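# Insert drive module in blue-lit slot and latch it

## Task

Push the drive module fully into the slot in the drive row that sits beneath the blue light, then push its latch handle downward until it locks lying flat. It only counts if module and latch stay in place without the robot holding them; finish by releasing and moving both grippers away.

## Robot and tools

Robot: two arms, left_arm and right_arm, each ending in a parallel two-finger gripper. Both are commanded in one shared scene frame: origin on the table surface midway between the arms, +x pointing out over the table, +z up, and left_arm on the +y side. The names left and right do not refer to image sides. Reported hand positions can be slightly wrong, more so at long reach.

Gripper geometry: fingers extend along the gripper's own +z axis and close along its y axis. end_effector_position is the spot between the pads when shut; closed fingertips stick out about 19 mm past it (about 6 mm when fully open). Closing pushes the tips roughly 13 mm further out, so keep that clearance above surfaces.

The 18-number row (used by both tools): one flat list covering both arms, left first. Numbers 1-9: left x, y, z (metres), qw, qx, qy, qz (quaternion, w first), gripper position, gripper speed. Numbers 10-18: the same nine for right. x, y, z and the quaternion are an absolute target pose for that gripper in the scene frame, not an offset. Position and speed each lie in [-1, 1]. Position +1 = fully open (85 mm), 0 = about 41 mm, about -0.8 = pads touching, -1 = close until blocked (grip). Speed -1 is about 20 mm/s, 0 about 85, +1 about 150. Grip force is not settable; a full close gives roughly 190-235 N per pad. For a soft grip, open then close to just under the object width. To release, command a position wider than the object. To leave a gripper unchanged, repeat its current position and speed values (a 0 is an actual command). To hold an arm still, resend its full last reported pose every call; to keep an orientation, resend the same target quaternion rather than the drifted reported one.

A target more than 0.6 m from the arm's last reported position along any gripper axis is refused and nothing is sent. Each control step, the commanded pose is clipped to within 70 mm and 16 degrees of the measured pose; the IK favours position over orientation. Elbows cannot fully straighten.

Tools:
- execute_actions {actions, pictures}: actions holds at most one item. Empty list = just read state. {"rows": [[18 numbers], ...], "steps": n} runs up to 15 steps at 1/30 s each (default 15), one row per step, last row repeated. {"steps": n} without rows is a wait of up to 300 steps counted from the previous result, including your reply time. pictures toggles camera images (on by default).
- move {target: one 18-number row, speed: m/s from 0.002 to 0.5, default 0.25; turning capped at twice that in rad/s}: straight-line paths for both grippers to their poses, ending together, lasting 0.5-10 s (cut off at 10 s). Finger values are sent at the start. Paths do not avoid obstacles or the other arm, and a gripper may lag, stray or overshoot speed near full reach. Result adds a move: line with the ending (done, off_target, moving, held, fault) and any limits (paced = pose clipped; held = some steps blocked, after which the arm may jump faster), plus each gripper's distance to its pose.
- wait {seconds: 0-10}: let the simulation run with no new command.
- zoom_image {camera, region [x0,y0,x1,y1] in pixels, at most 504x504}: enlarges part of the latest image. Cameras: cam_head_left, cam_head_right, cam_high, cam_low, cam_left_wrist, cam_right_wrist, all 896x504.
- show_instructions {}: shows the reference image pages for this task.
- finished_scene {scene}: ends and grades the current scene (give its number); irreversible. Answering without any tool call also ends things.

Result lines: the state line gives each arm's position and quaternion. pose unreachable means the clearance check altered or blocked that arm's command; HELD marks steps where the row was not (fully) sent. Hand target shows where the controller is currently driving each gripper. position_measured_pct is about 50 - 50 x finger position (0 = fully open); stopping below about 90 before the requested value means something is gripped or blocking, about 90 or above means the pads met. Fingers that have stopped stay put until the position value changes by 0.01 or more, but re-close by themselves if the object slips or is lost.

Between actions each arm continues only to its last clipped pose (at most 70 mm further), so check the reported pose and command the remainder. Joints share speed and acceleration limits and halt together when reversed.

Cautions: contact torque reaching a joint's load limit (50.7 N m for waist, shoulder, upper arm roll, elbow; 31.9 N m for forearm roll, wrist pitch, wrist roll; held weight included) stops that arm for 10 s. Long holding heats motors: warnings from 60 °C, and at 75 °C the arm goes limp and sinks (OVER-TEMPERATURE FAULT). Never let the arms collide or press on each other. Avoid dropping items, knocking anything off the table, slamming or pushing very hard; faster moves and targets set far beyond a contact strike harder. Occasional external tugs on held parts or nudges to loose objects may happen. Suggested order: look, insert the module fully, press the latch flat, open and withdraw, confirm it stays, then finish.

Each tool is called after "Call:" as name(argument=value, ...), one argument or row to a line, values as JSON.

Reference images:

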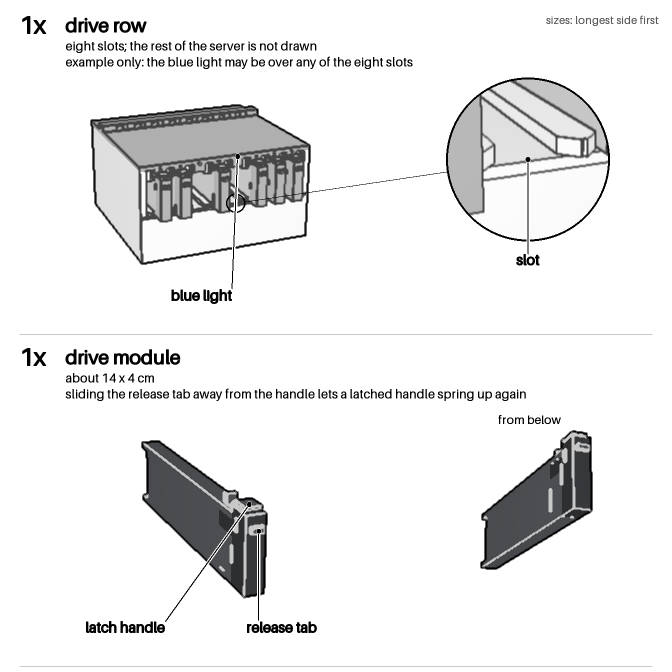

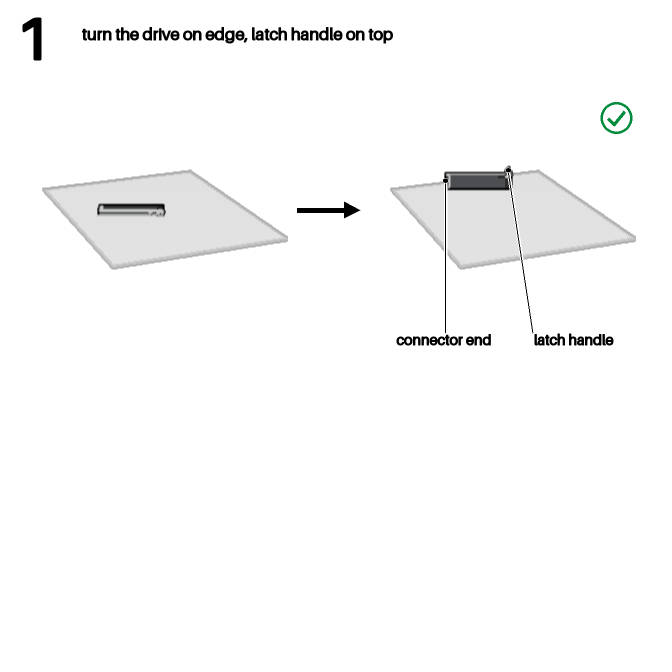

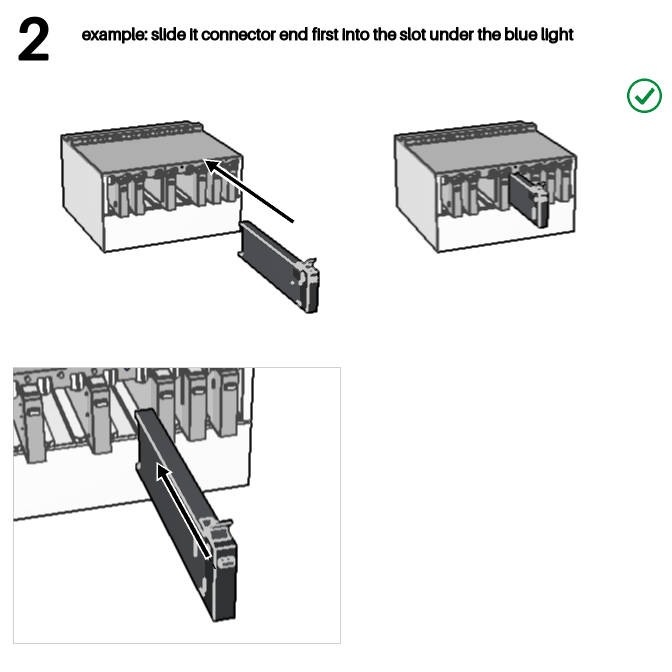

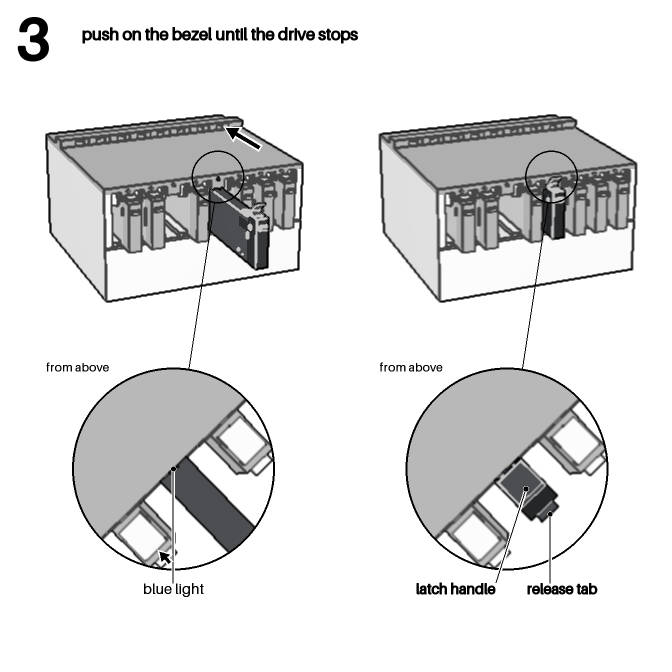

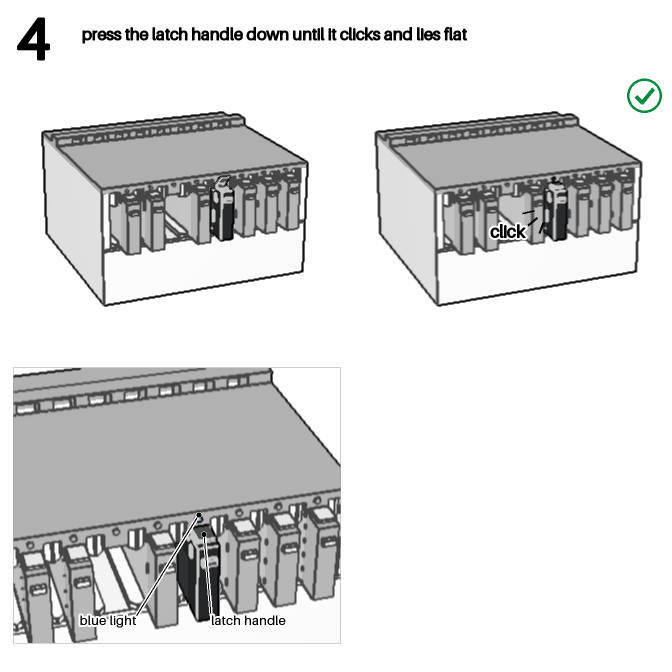

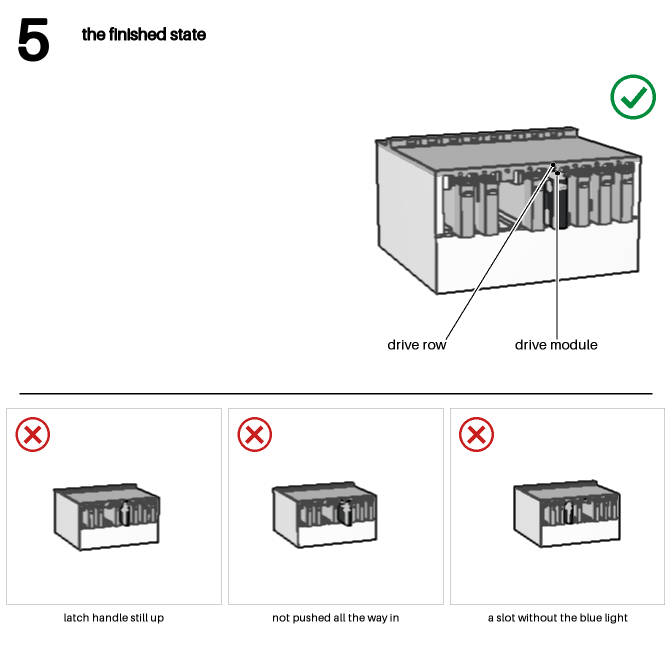

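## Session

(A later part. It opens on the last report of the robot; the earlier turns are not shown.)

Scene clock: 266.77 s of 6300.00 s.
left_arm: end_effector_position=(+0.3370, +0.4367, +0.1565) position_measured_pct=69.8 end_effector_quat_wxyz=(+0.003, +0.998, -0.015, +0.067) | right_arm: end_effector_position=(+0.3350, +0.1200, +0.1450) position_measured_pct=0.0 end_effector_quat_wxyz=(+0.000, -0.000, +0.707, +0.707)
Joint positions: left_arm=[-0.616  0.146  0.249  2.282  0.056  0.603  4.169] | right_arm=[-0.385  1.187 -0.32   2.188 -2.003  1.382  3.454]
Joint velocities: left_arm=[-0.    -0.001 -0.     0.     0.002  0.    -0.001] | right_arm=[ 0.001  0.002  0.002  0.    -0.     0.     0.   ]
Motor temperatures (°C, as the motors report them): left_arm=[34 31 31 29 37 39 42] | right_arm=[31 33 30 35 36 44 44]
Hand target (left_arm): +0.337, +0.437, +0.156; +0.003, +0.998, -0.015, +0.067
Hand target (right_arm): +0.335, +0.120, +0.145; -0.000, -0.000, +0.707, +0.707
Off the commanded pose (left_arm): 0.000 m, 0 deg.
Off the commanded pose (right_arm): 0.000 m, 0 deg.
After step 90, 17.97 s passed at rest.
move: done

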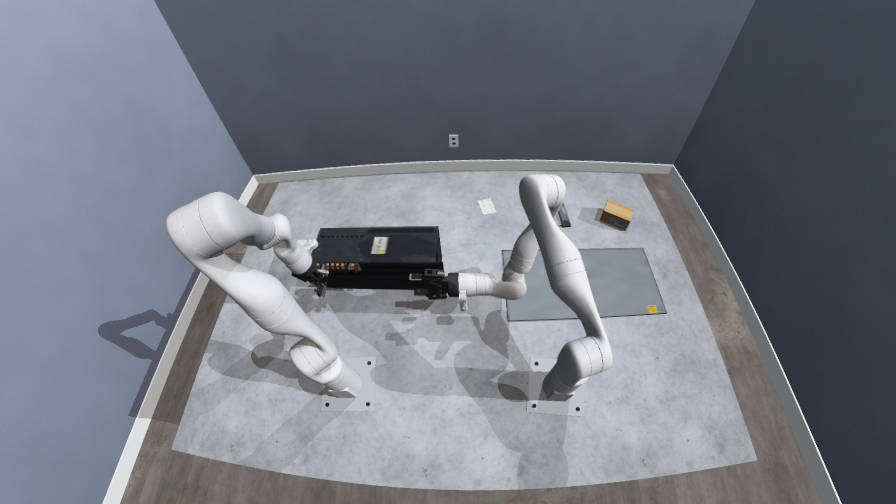

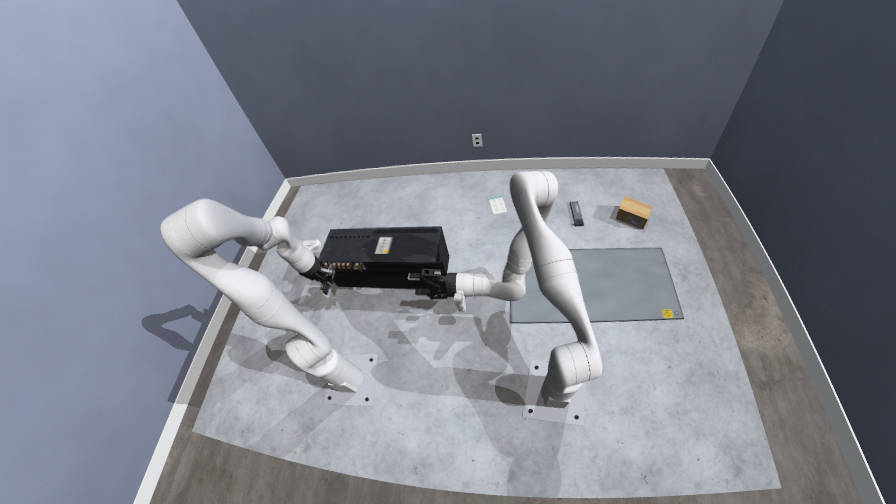

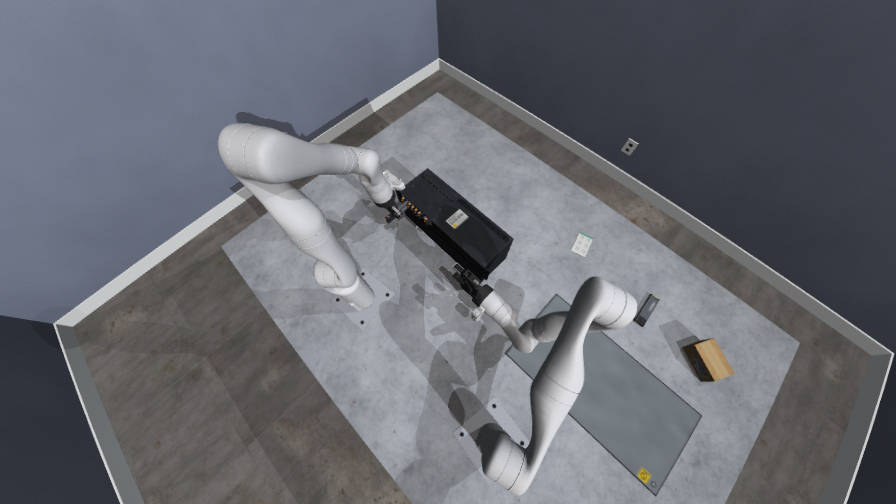

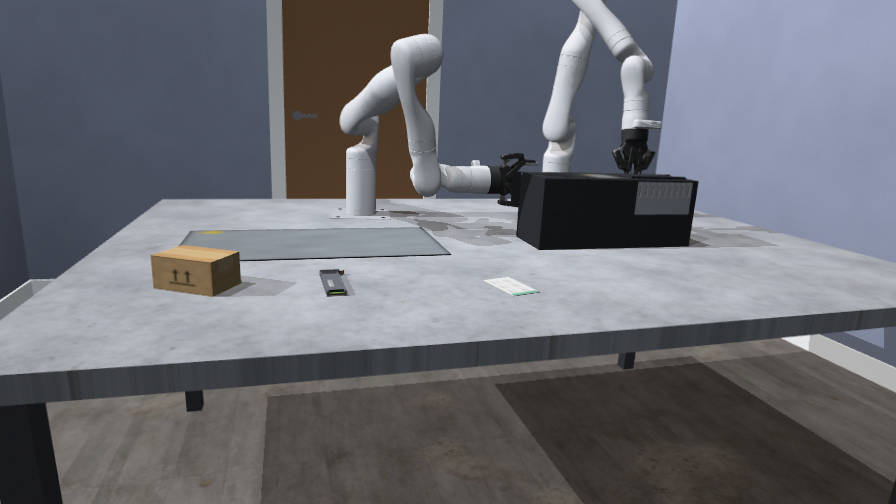

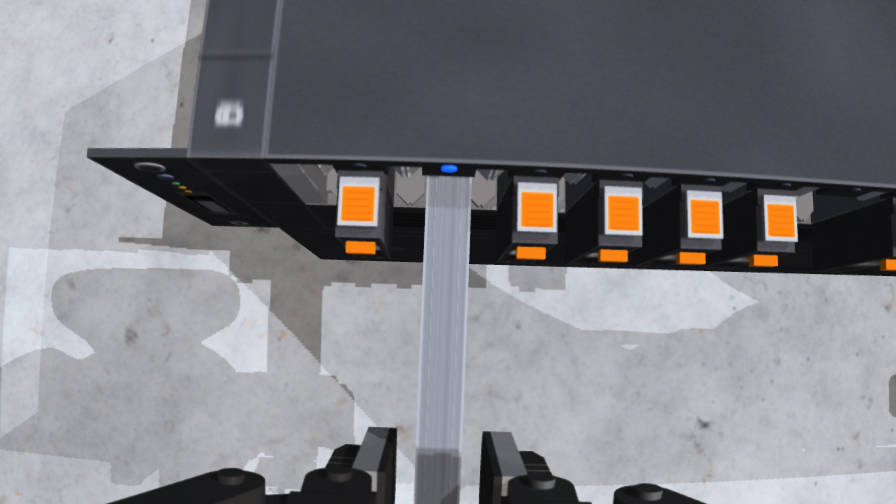

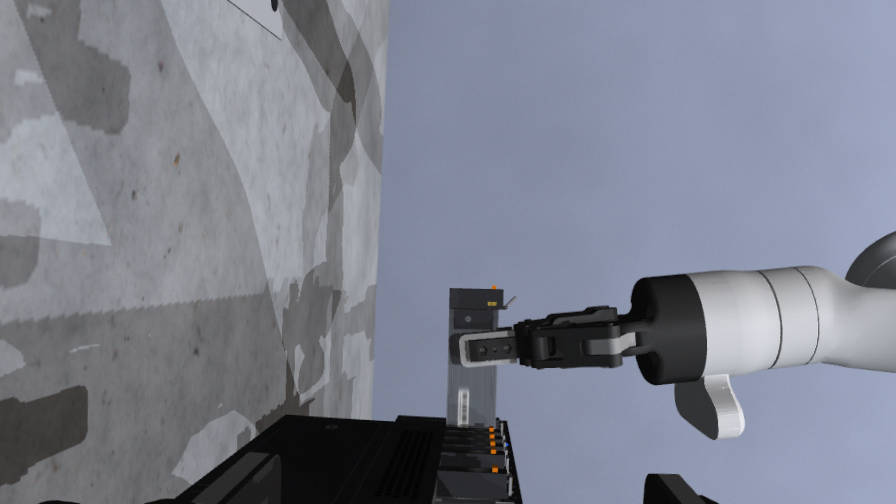

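Call:
move(
  target=[0.265,0.438,0.1565,0.003,0.998,-0.015,0.067,-0.4,-0.5,0.335,0.12,0.145,0,0,0.7071,0.7071,1,0],
  speed=0.04,
)

Call:
move(
  target=[0.265,0.438,0.155,0,0.9945,-0.015,0.1045,-1,0,0.335,0.12,0.145,0,0,0.7071,0.7071,1,0],
  speed=0.04,
)

Call:
move(
  target=[0.30,0.4375,0.155,0,0.9945,-0.015,0.1045,-1,0,0.335,0.12,0.145,0,0,0.7071,0.7071,1,0],
  speed=0.012,
)

Scene clock: 283.87 s of 6300.00 s.
left_arm: end_effector_position=(+0.2650, +0.4378, +0.1562) position_measured_pct=69.8 end_effector_quat_wxyz=(+0.003, +0.998, -0.015, +0.067) | right_arm: end_effector_position=(+0.3350, +0.1200, +0.1450) position_measured_pct=0.0 end_effector_quat_wxyz=(+0.000, -0.000, +0.707, +0.707)
Joint positions: left_arm=[-0.747  0.001  0.182  2.443  0.156  0.603  3.895] | right_arm=[-0.385  1.187 -0.32   2.188 -2.003  1.382  3.454]
Joint velocities: left_arm=[-0.001 -0.004 -0.002  0.002 -0.     0.001 -0.004] | right_arm=[-0.001 -0.001  0.001 -0.    -0.     0.     0.   ]
Motor temperatures (°C, as the motors report them): left_arm=[34 31 31 29 37 39 42] | right_arm=[31 33 30 35 36 44 44]
Hand target (left_arm): +0.265, +0.438, +0.156; +0.003, +0.998, -0.015, +0.067
Hand target (right_arm): +0.335, +0.120, +0.145; -0.000, -0.000, +0.707, +0.707
Off the commanded pose (left_arm): 0.000 m, 0 deg.
Off the commanded pose (right_arm): 0.000 m, 0 deg.
After step 120, 11.00 s passed at rest.
move: done

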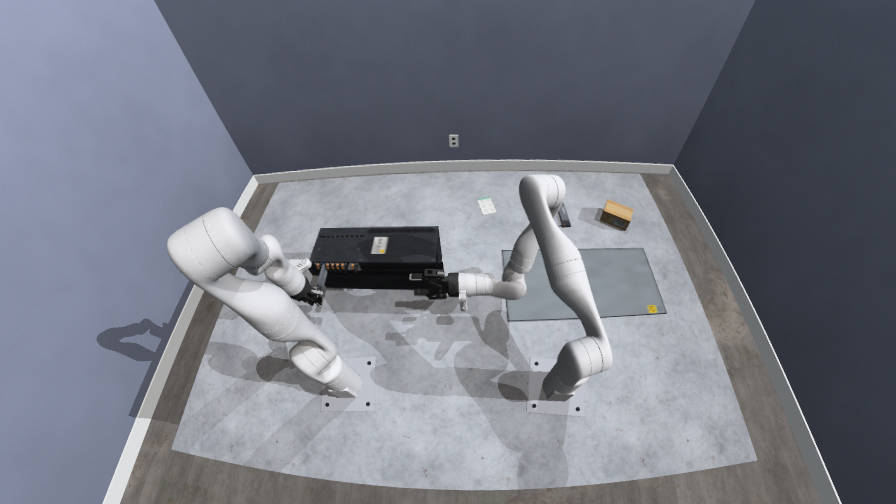

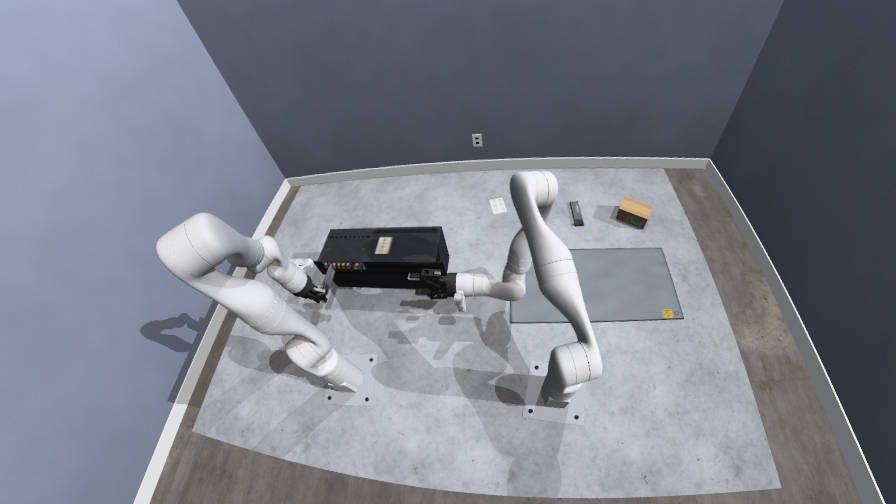

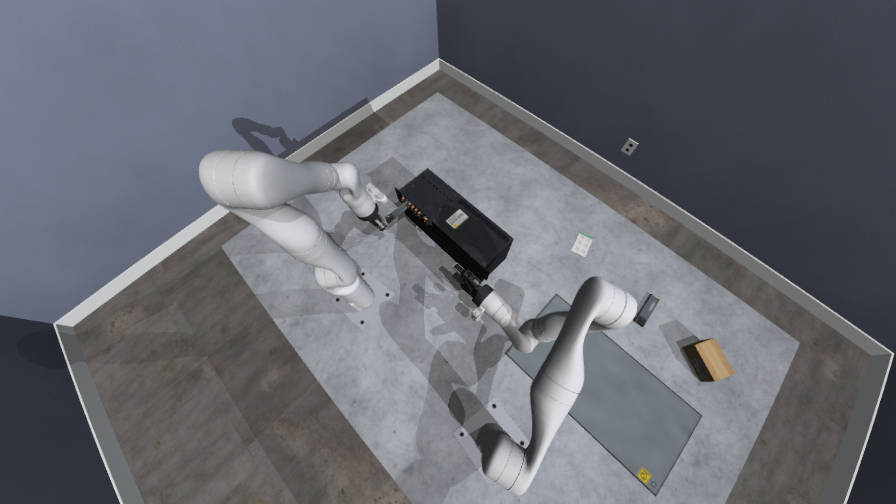

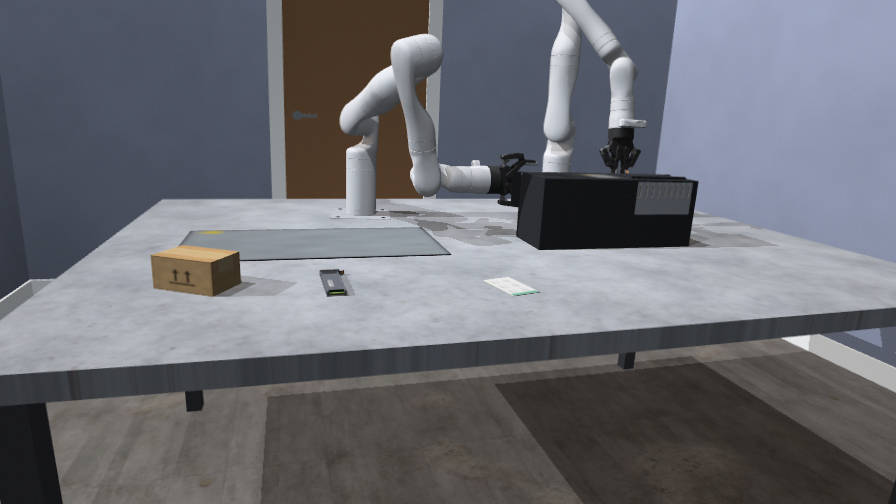

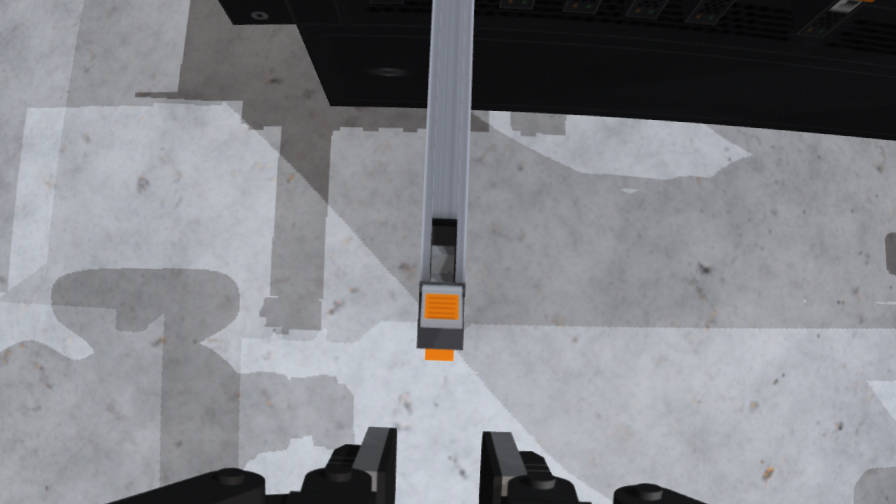

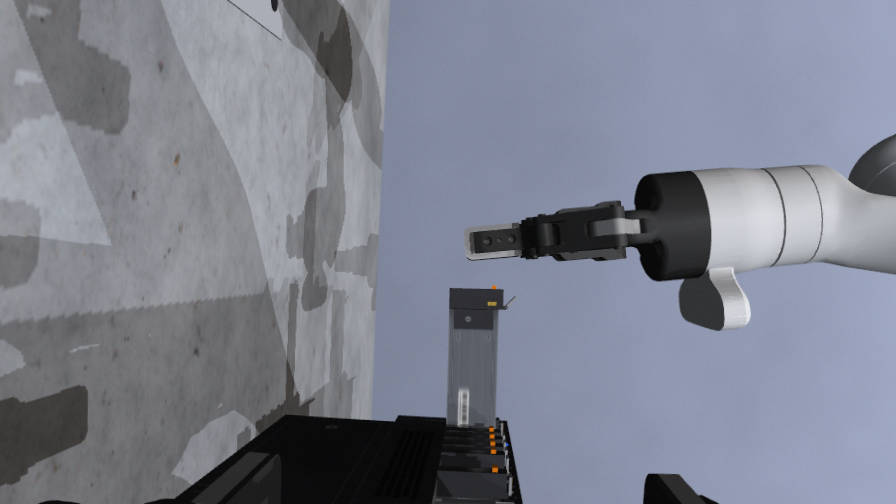

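Scene clock: 285.07 s of 6300.00 s.
left_arm: end_effector_position=(+0.2651, +0.4378, +0.1549) position_measured_pct=91.7 end_effector_quat_wxyz=(+0.000, +0.994, -0.015, +0.104) | right_arm: end_effector_position=(+0.3350, +0.1200, +0.1450) position_measured_pct=0.0 end_effector_quat_wxyz=(+0.000, -0.000, +0.707, +0.707)
Joint positions: left_arm=[-0.778 -0.032  0.138  2.501  0.29   0.537  3.706] | right_arm=[-0.385  1.187 -0.32   2.188 -2.003  1.382  3.454]
Joint velocities: left_arm=[-0.001 -0.003 -0.004  0.004  0.009 -0.003 -0.016] | right_arm=[ 0.    -0.001 -0.    -0.    -0.001 -0.    -0.   ]
Motor temperatures (°C, as the motors report them): left_arm=[34 31 31 29 37 39 42] | right_arm=[31 33 30 35 36 44 44]
Hand target (left_arm): +0.265, +0.438, +0.155; +0.000, +0.994, -0.015, +0.105
Hand target (right_arm): +0.335, +0.120, +0.145; -0.000, -0.000, +0.707, +0.707
Off the commanded pose (left_arm): 0.000 m, 0 deg.
Off the commanded pose (right_arm): 0.000 m, 0 deg.
move: done

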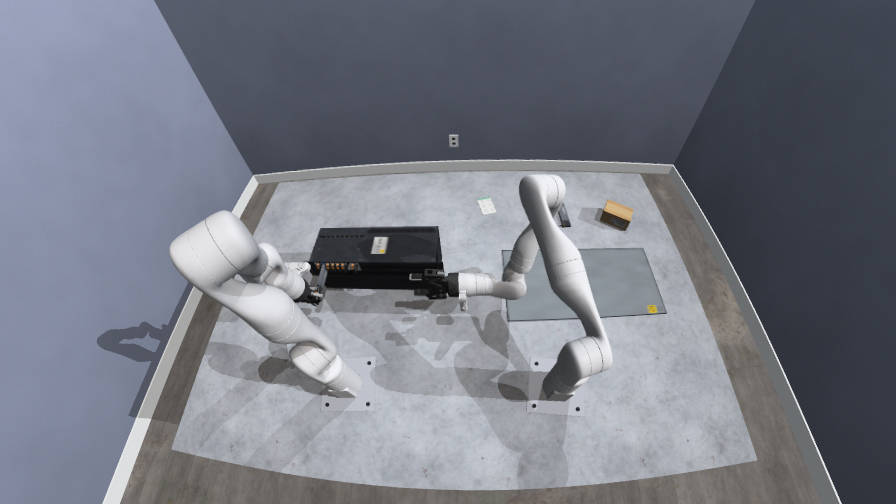

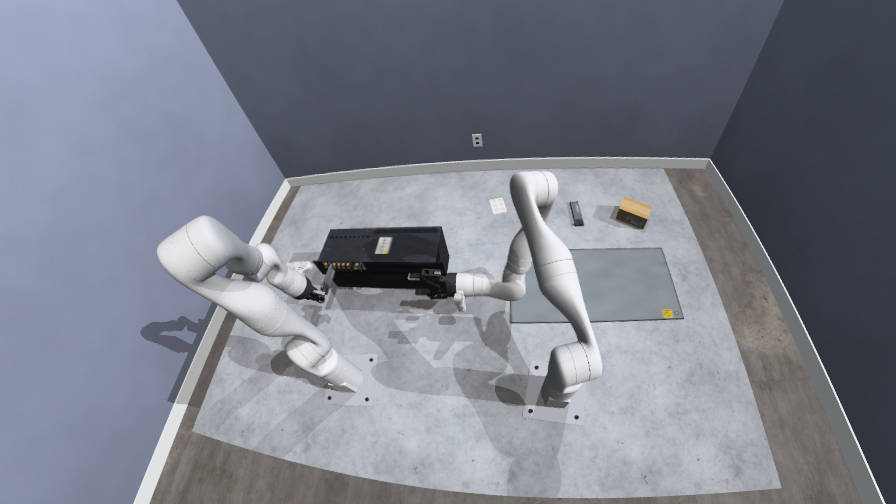

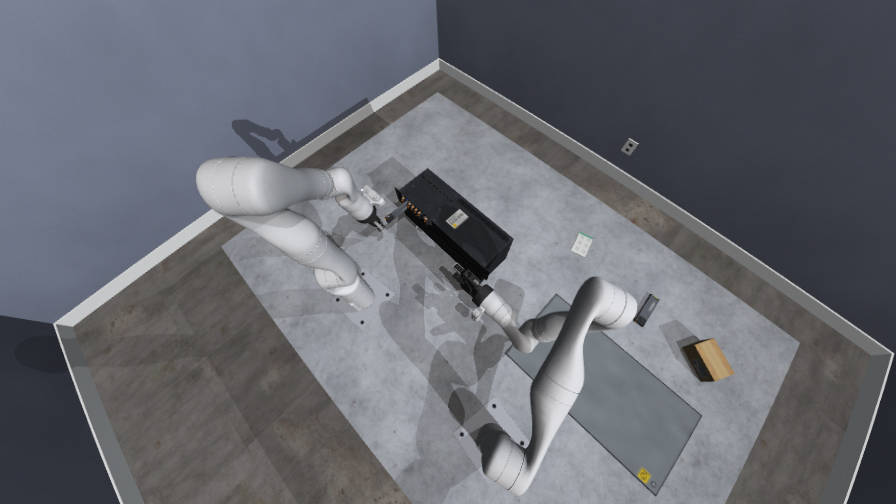

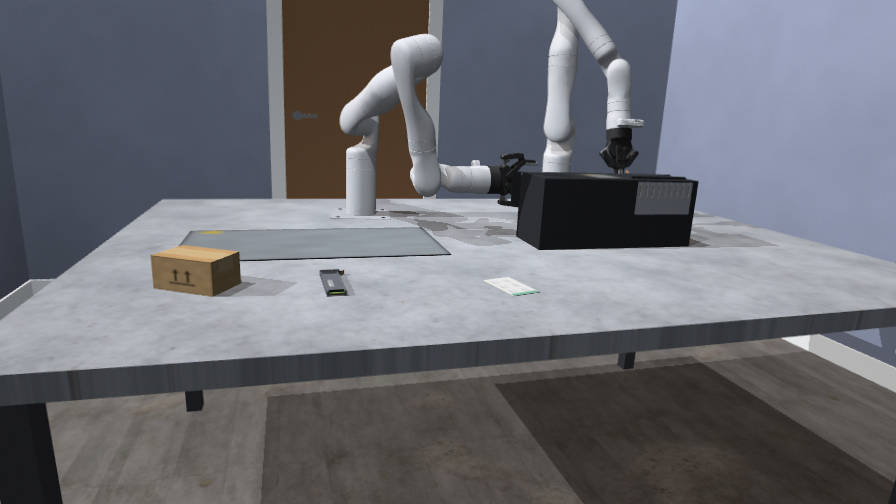

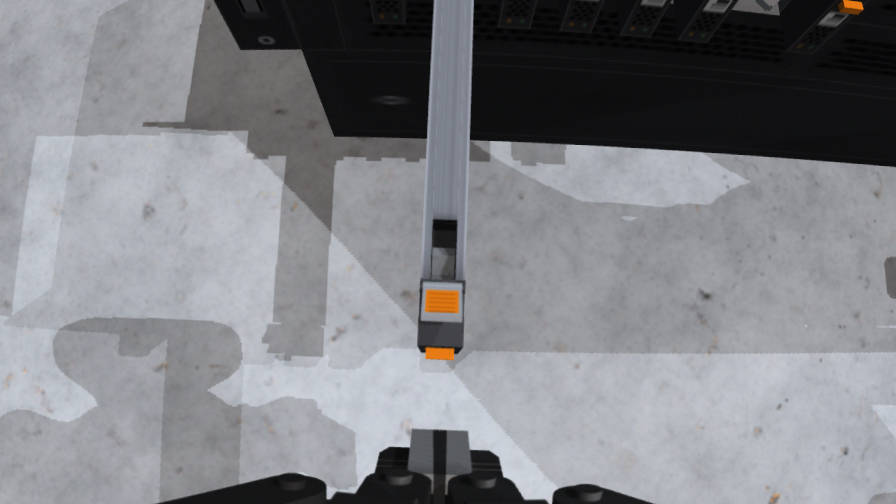

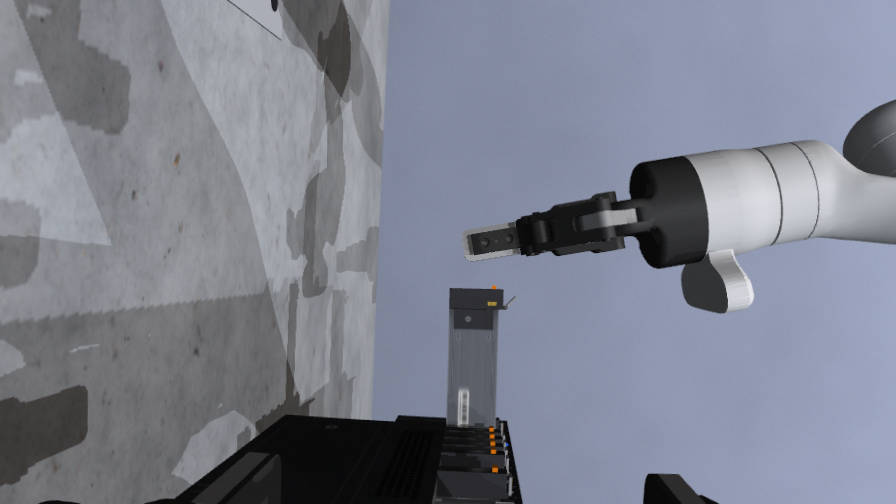

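Scene clock: 288.20 s of 6300.00 s.
left_arm: end_effector_position=(+0.2858, +0.4330, +0.1501) position_measured_pct=91.7 end_effector_quat_wxyz=(+0.008, +0.996, -0.011, +0.090) | right_arm: end_effector_position=(+0.3350, +0.1200, +0.1450) position_measured_pct=0.0 end_effector_quat_wxyz=(+0.000, -0.000, +0.707, +0.707)
Joint positions: left_arm=[-0.72   0.037  0.187  2.449  0.227  0.531  3.87 ] | right_arm=[-0.385  1.187 -0.32   2.188 -2.003  1.382  3.454]
Joint velocities: left_arm=[ 0.004  0.001 -0.003 -0.003 -0.003  0.001  0.004] | right_arm=[-0.001 -0.001  0.001 -0.     0.001 -0.    -0.   ]
Motor temperatures (°C, as the motors report them): left_arm=[34 31 31 29 37 39 42] | right_arm=[31 33 30 35 36 44 44]
Hand target (left_arm): +0.300, +0.437, +0.155; +0.000, +0.994, -0.015, +0.105
Hand target (right_arm): +0.335, +0.120, +0.145; -0.000, -0.000, +0.707, +0.707
Off the commanded pose (left_arm): 0.016 m, 2 deg.
Off the commanded pose (right_arm): 0.000 m, 0 deg.
move: off_target (left_arm)

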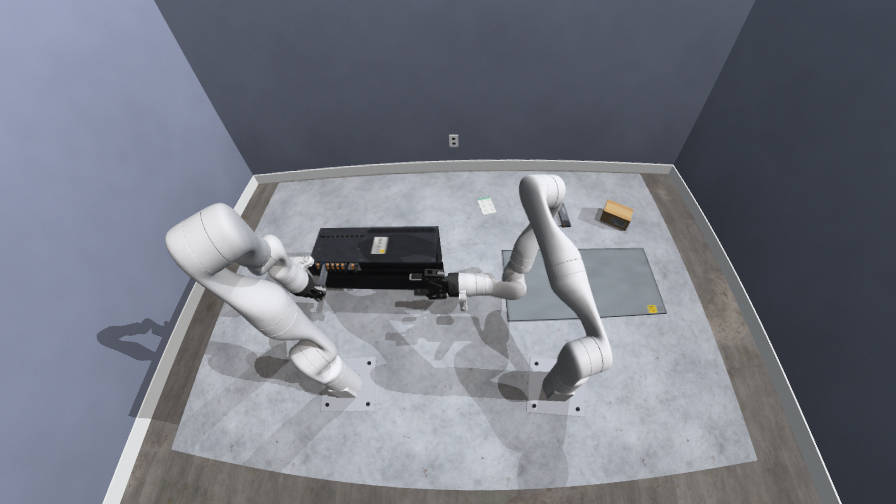

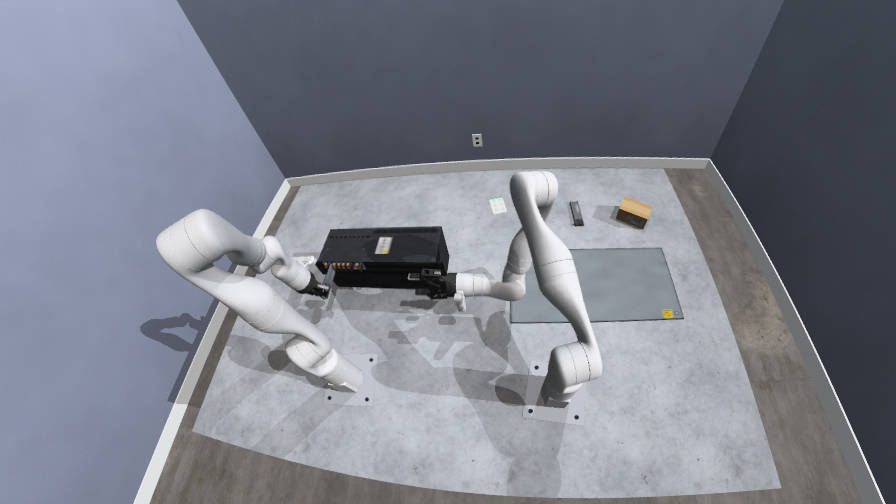

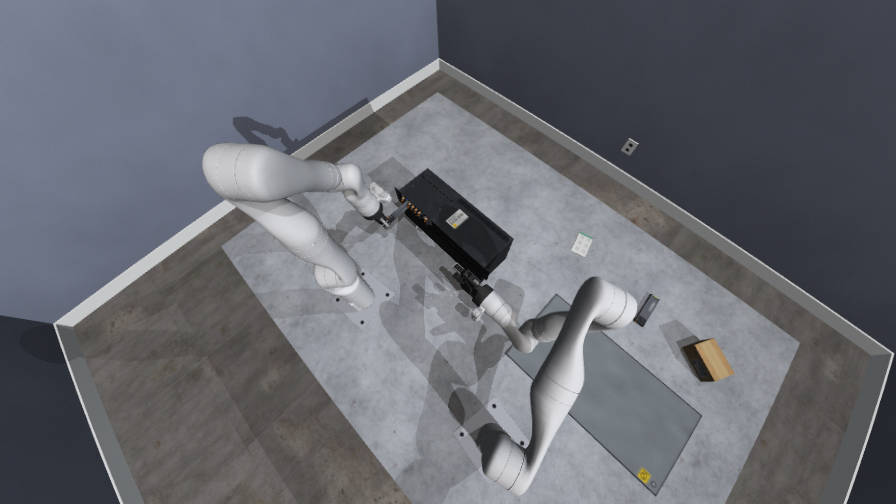

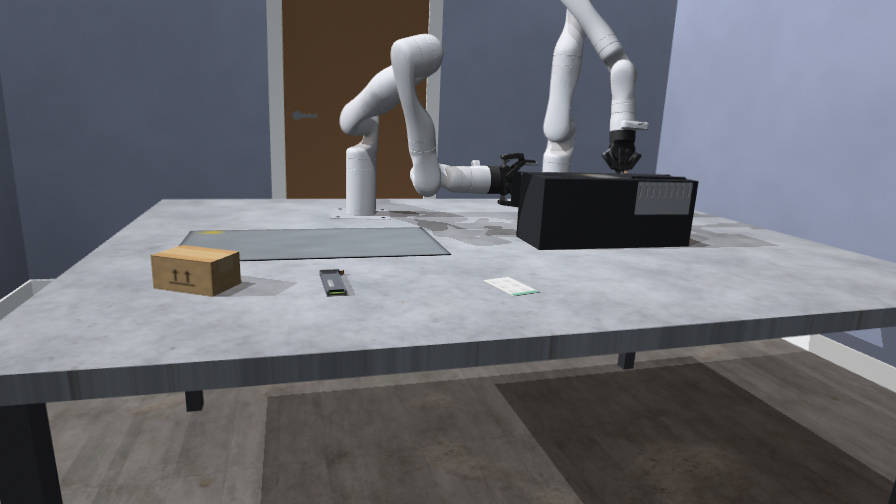

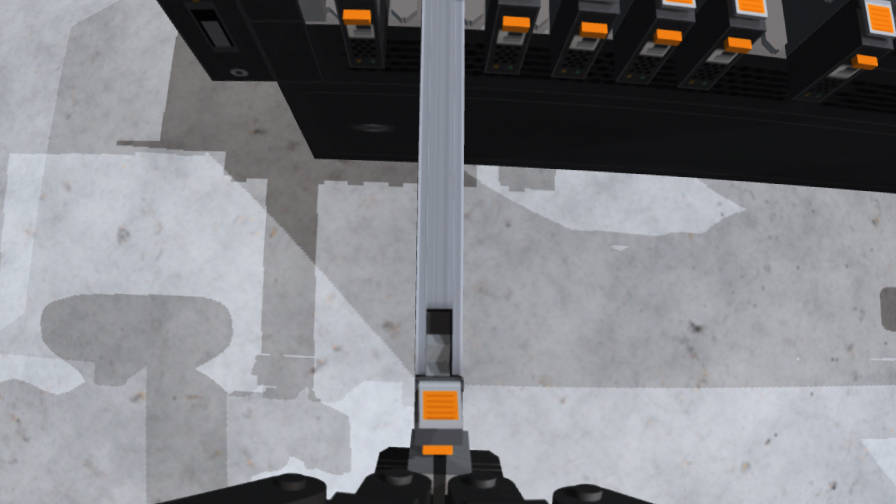

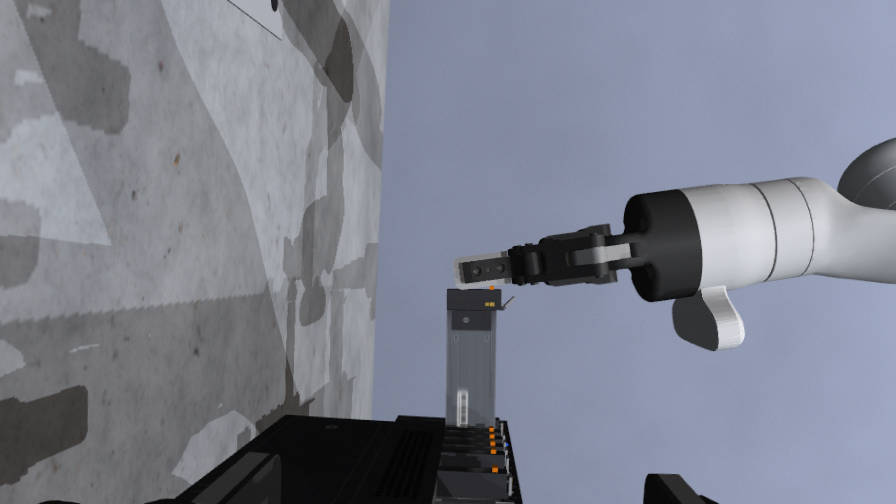

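Call:
move(
  target=[0.294,0.441,0.160,0,0.9945,-0.015,0.1045,-1,0,0.335,0.12,0.145,0,0,0.7071,0.7071,1,0],
  speed=0.006,
)

Scene clock: 310.90 s of 6300.00 s.
left_arm: end_effector_position=(+0.2938, +0.4408, +0.1599) position_measured_pct=91.7 end_effector_quat_wxyz=(+0.000, +0.994, -0.015, +0.104) | right_arm: end_effector_position=(+0.3350, +0.1200, +0.1450) position_measured_pct=0.0 end_effector_quat_wxyz=(+0.000, -0.000, +0.707, +0.707)
Joint positions: left_arm=[-0.733  0.016  0.182  2.43   0.244  0.544  3.834] | right_arm=[-0.385  1.187 -0.32   2.188 -2.003  1.382  3.454]
Joint velocities: left_arm=[ 0.    -0.    -0.001  0.     0.002 -0.     0.   ] | right_arm=[-0.    -0.001 -0.001 -0.    -0.001  0.    -0.   ]
Motor temperatures (°C, as the motors report them): left_arm=[34 31 31 29 37 39 42] | right_arm=[31 33 30 35 36 44 44]
Hand target (left_arm): +0.294, +0.441, +0.160; -0.000, +0.994, -0.015, +0.104
Hand target (right_arm): +0.335, +0.120, +0.145; -0.000, -0.000, +0.707, +0.707
Off the commanded pose (left_arm): 0.000 m, 0 deg.
Off the commanded pose (right_arm): 0.000 m, 0 deg.
After step 90, 16.70 s passed at rest.
move: done

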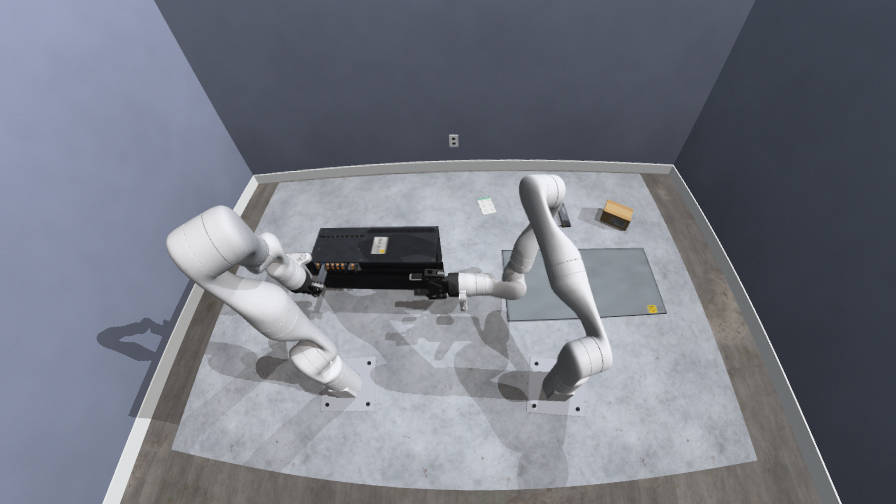

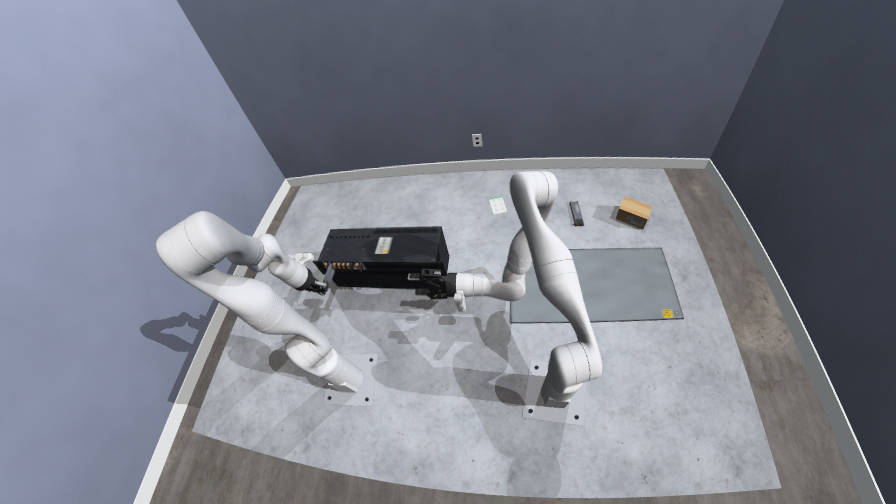

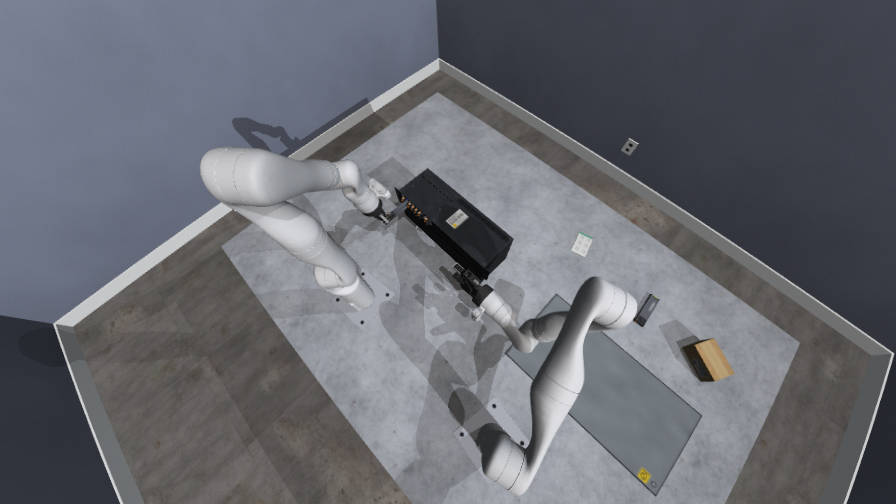

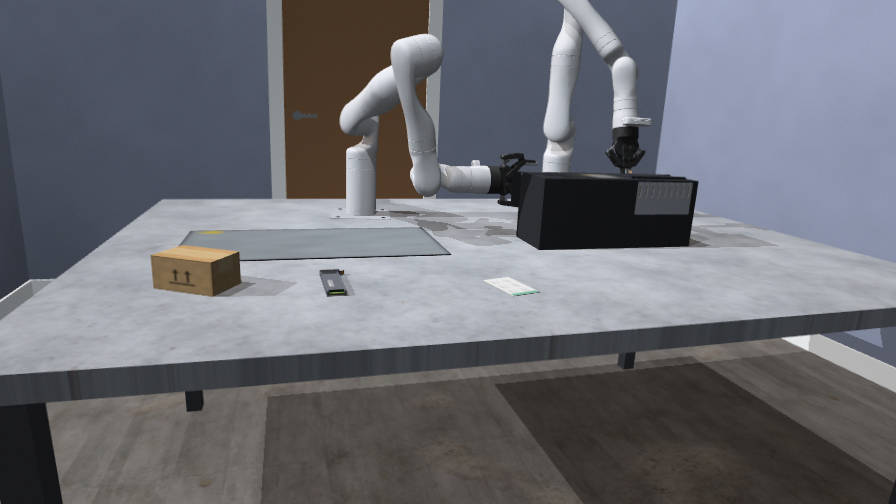

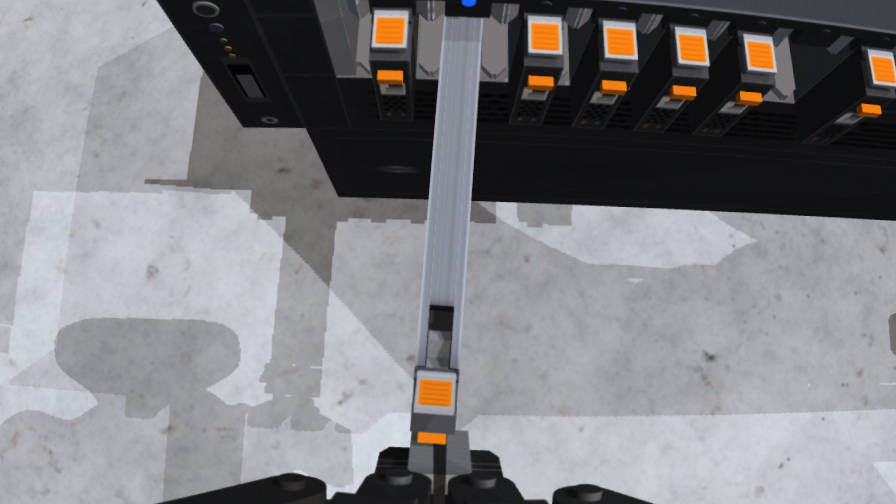

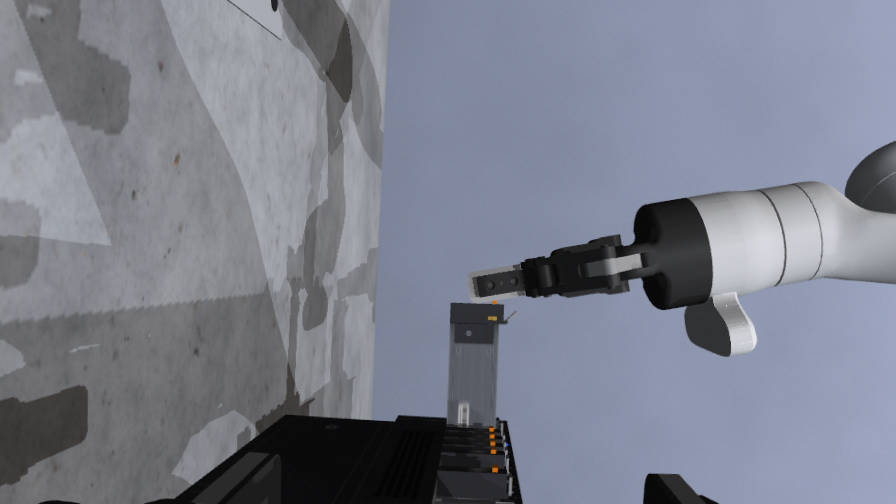

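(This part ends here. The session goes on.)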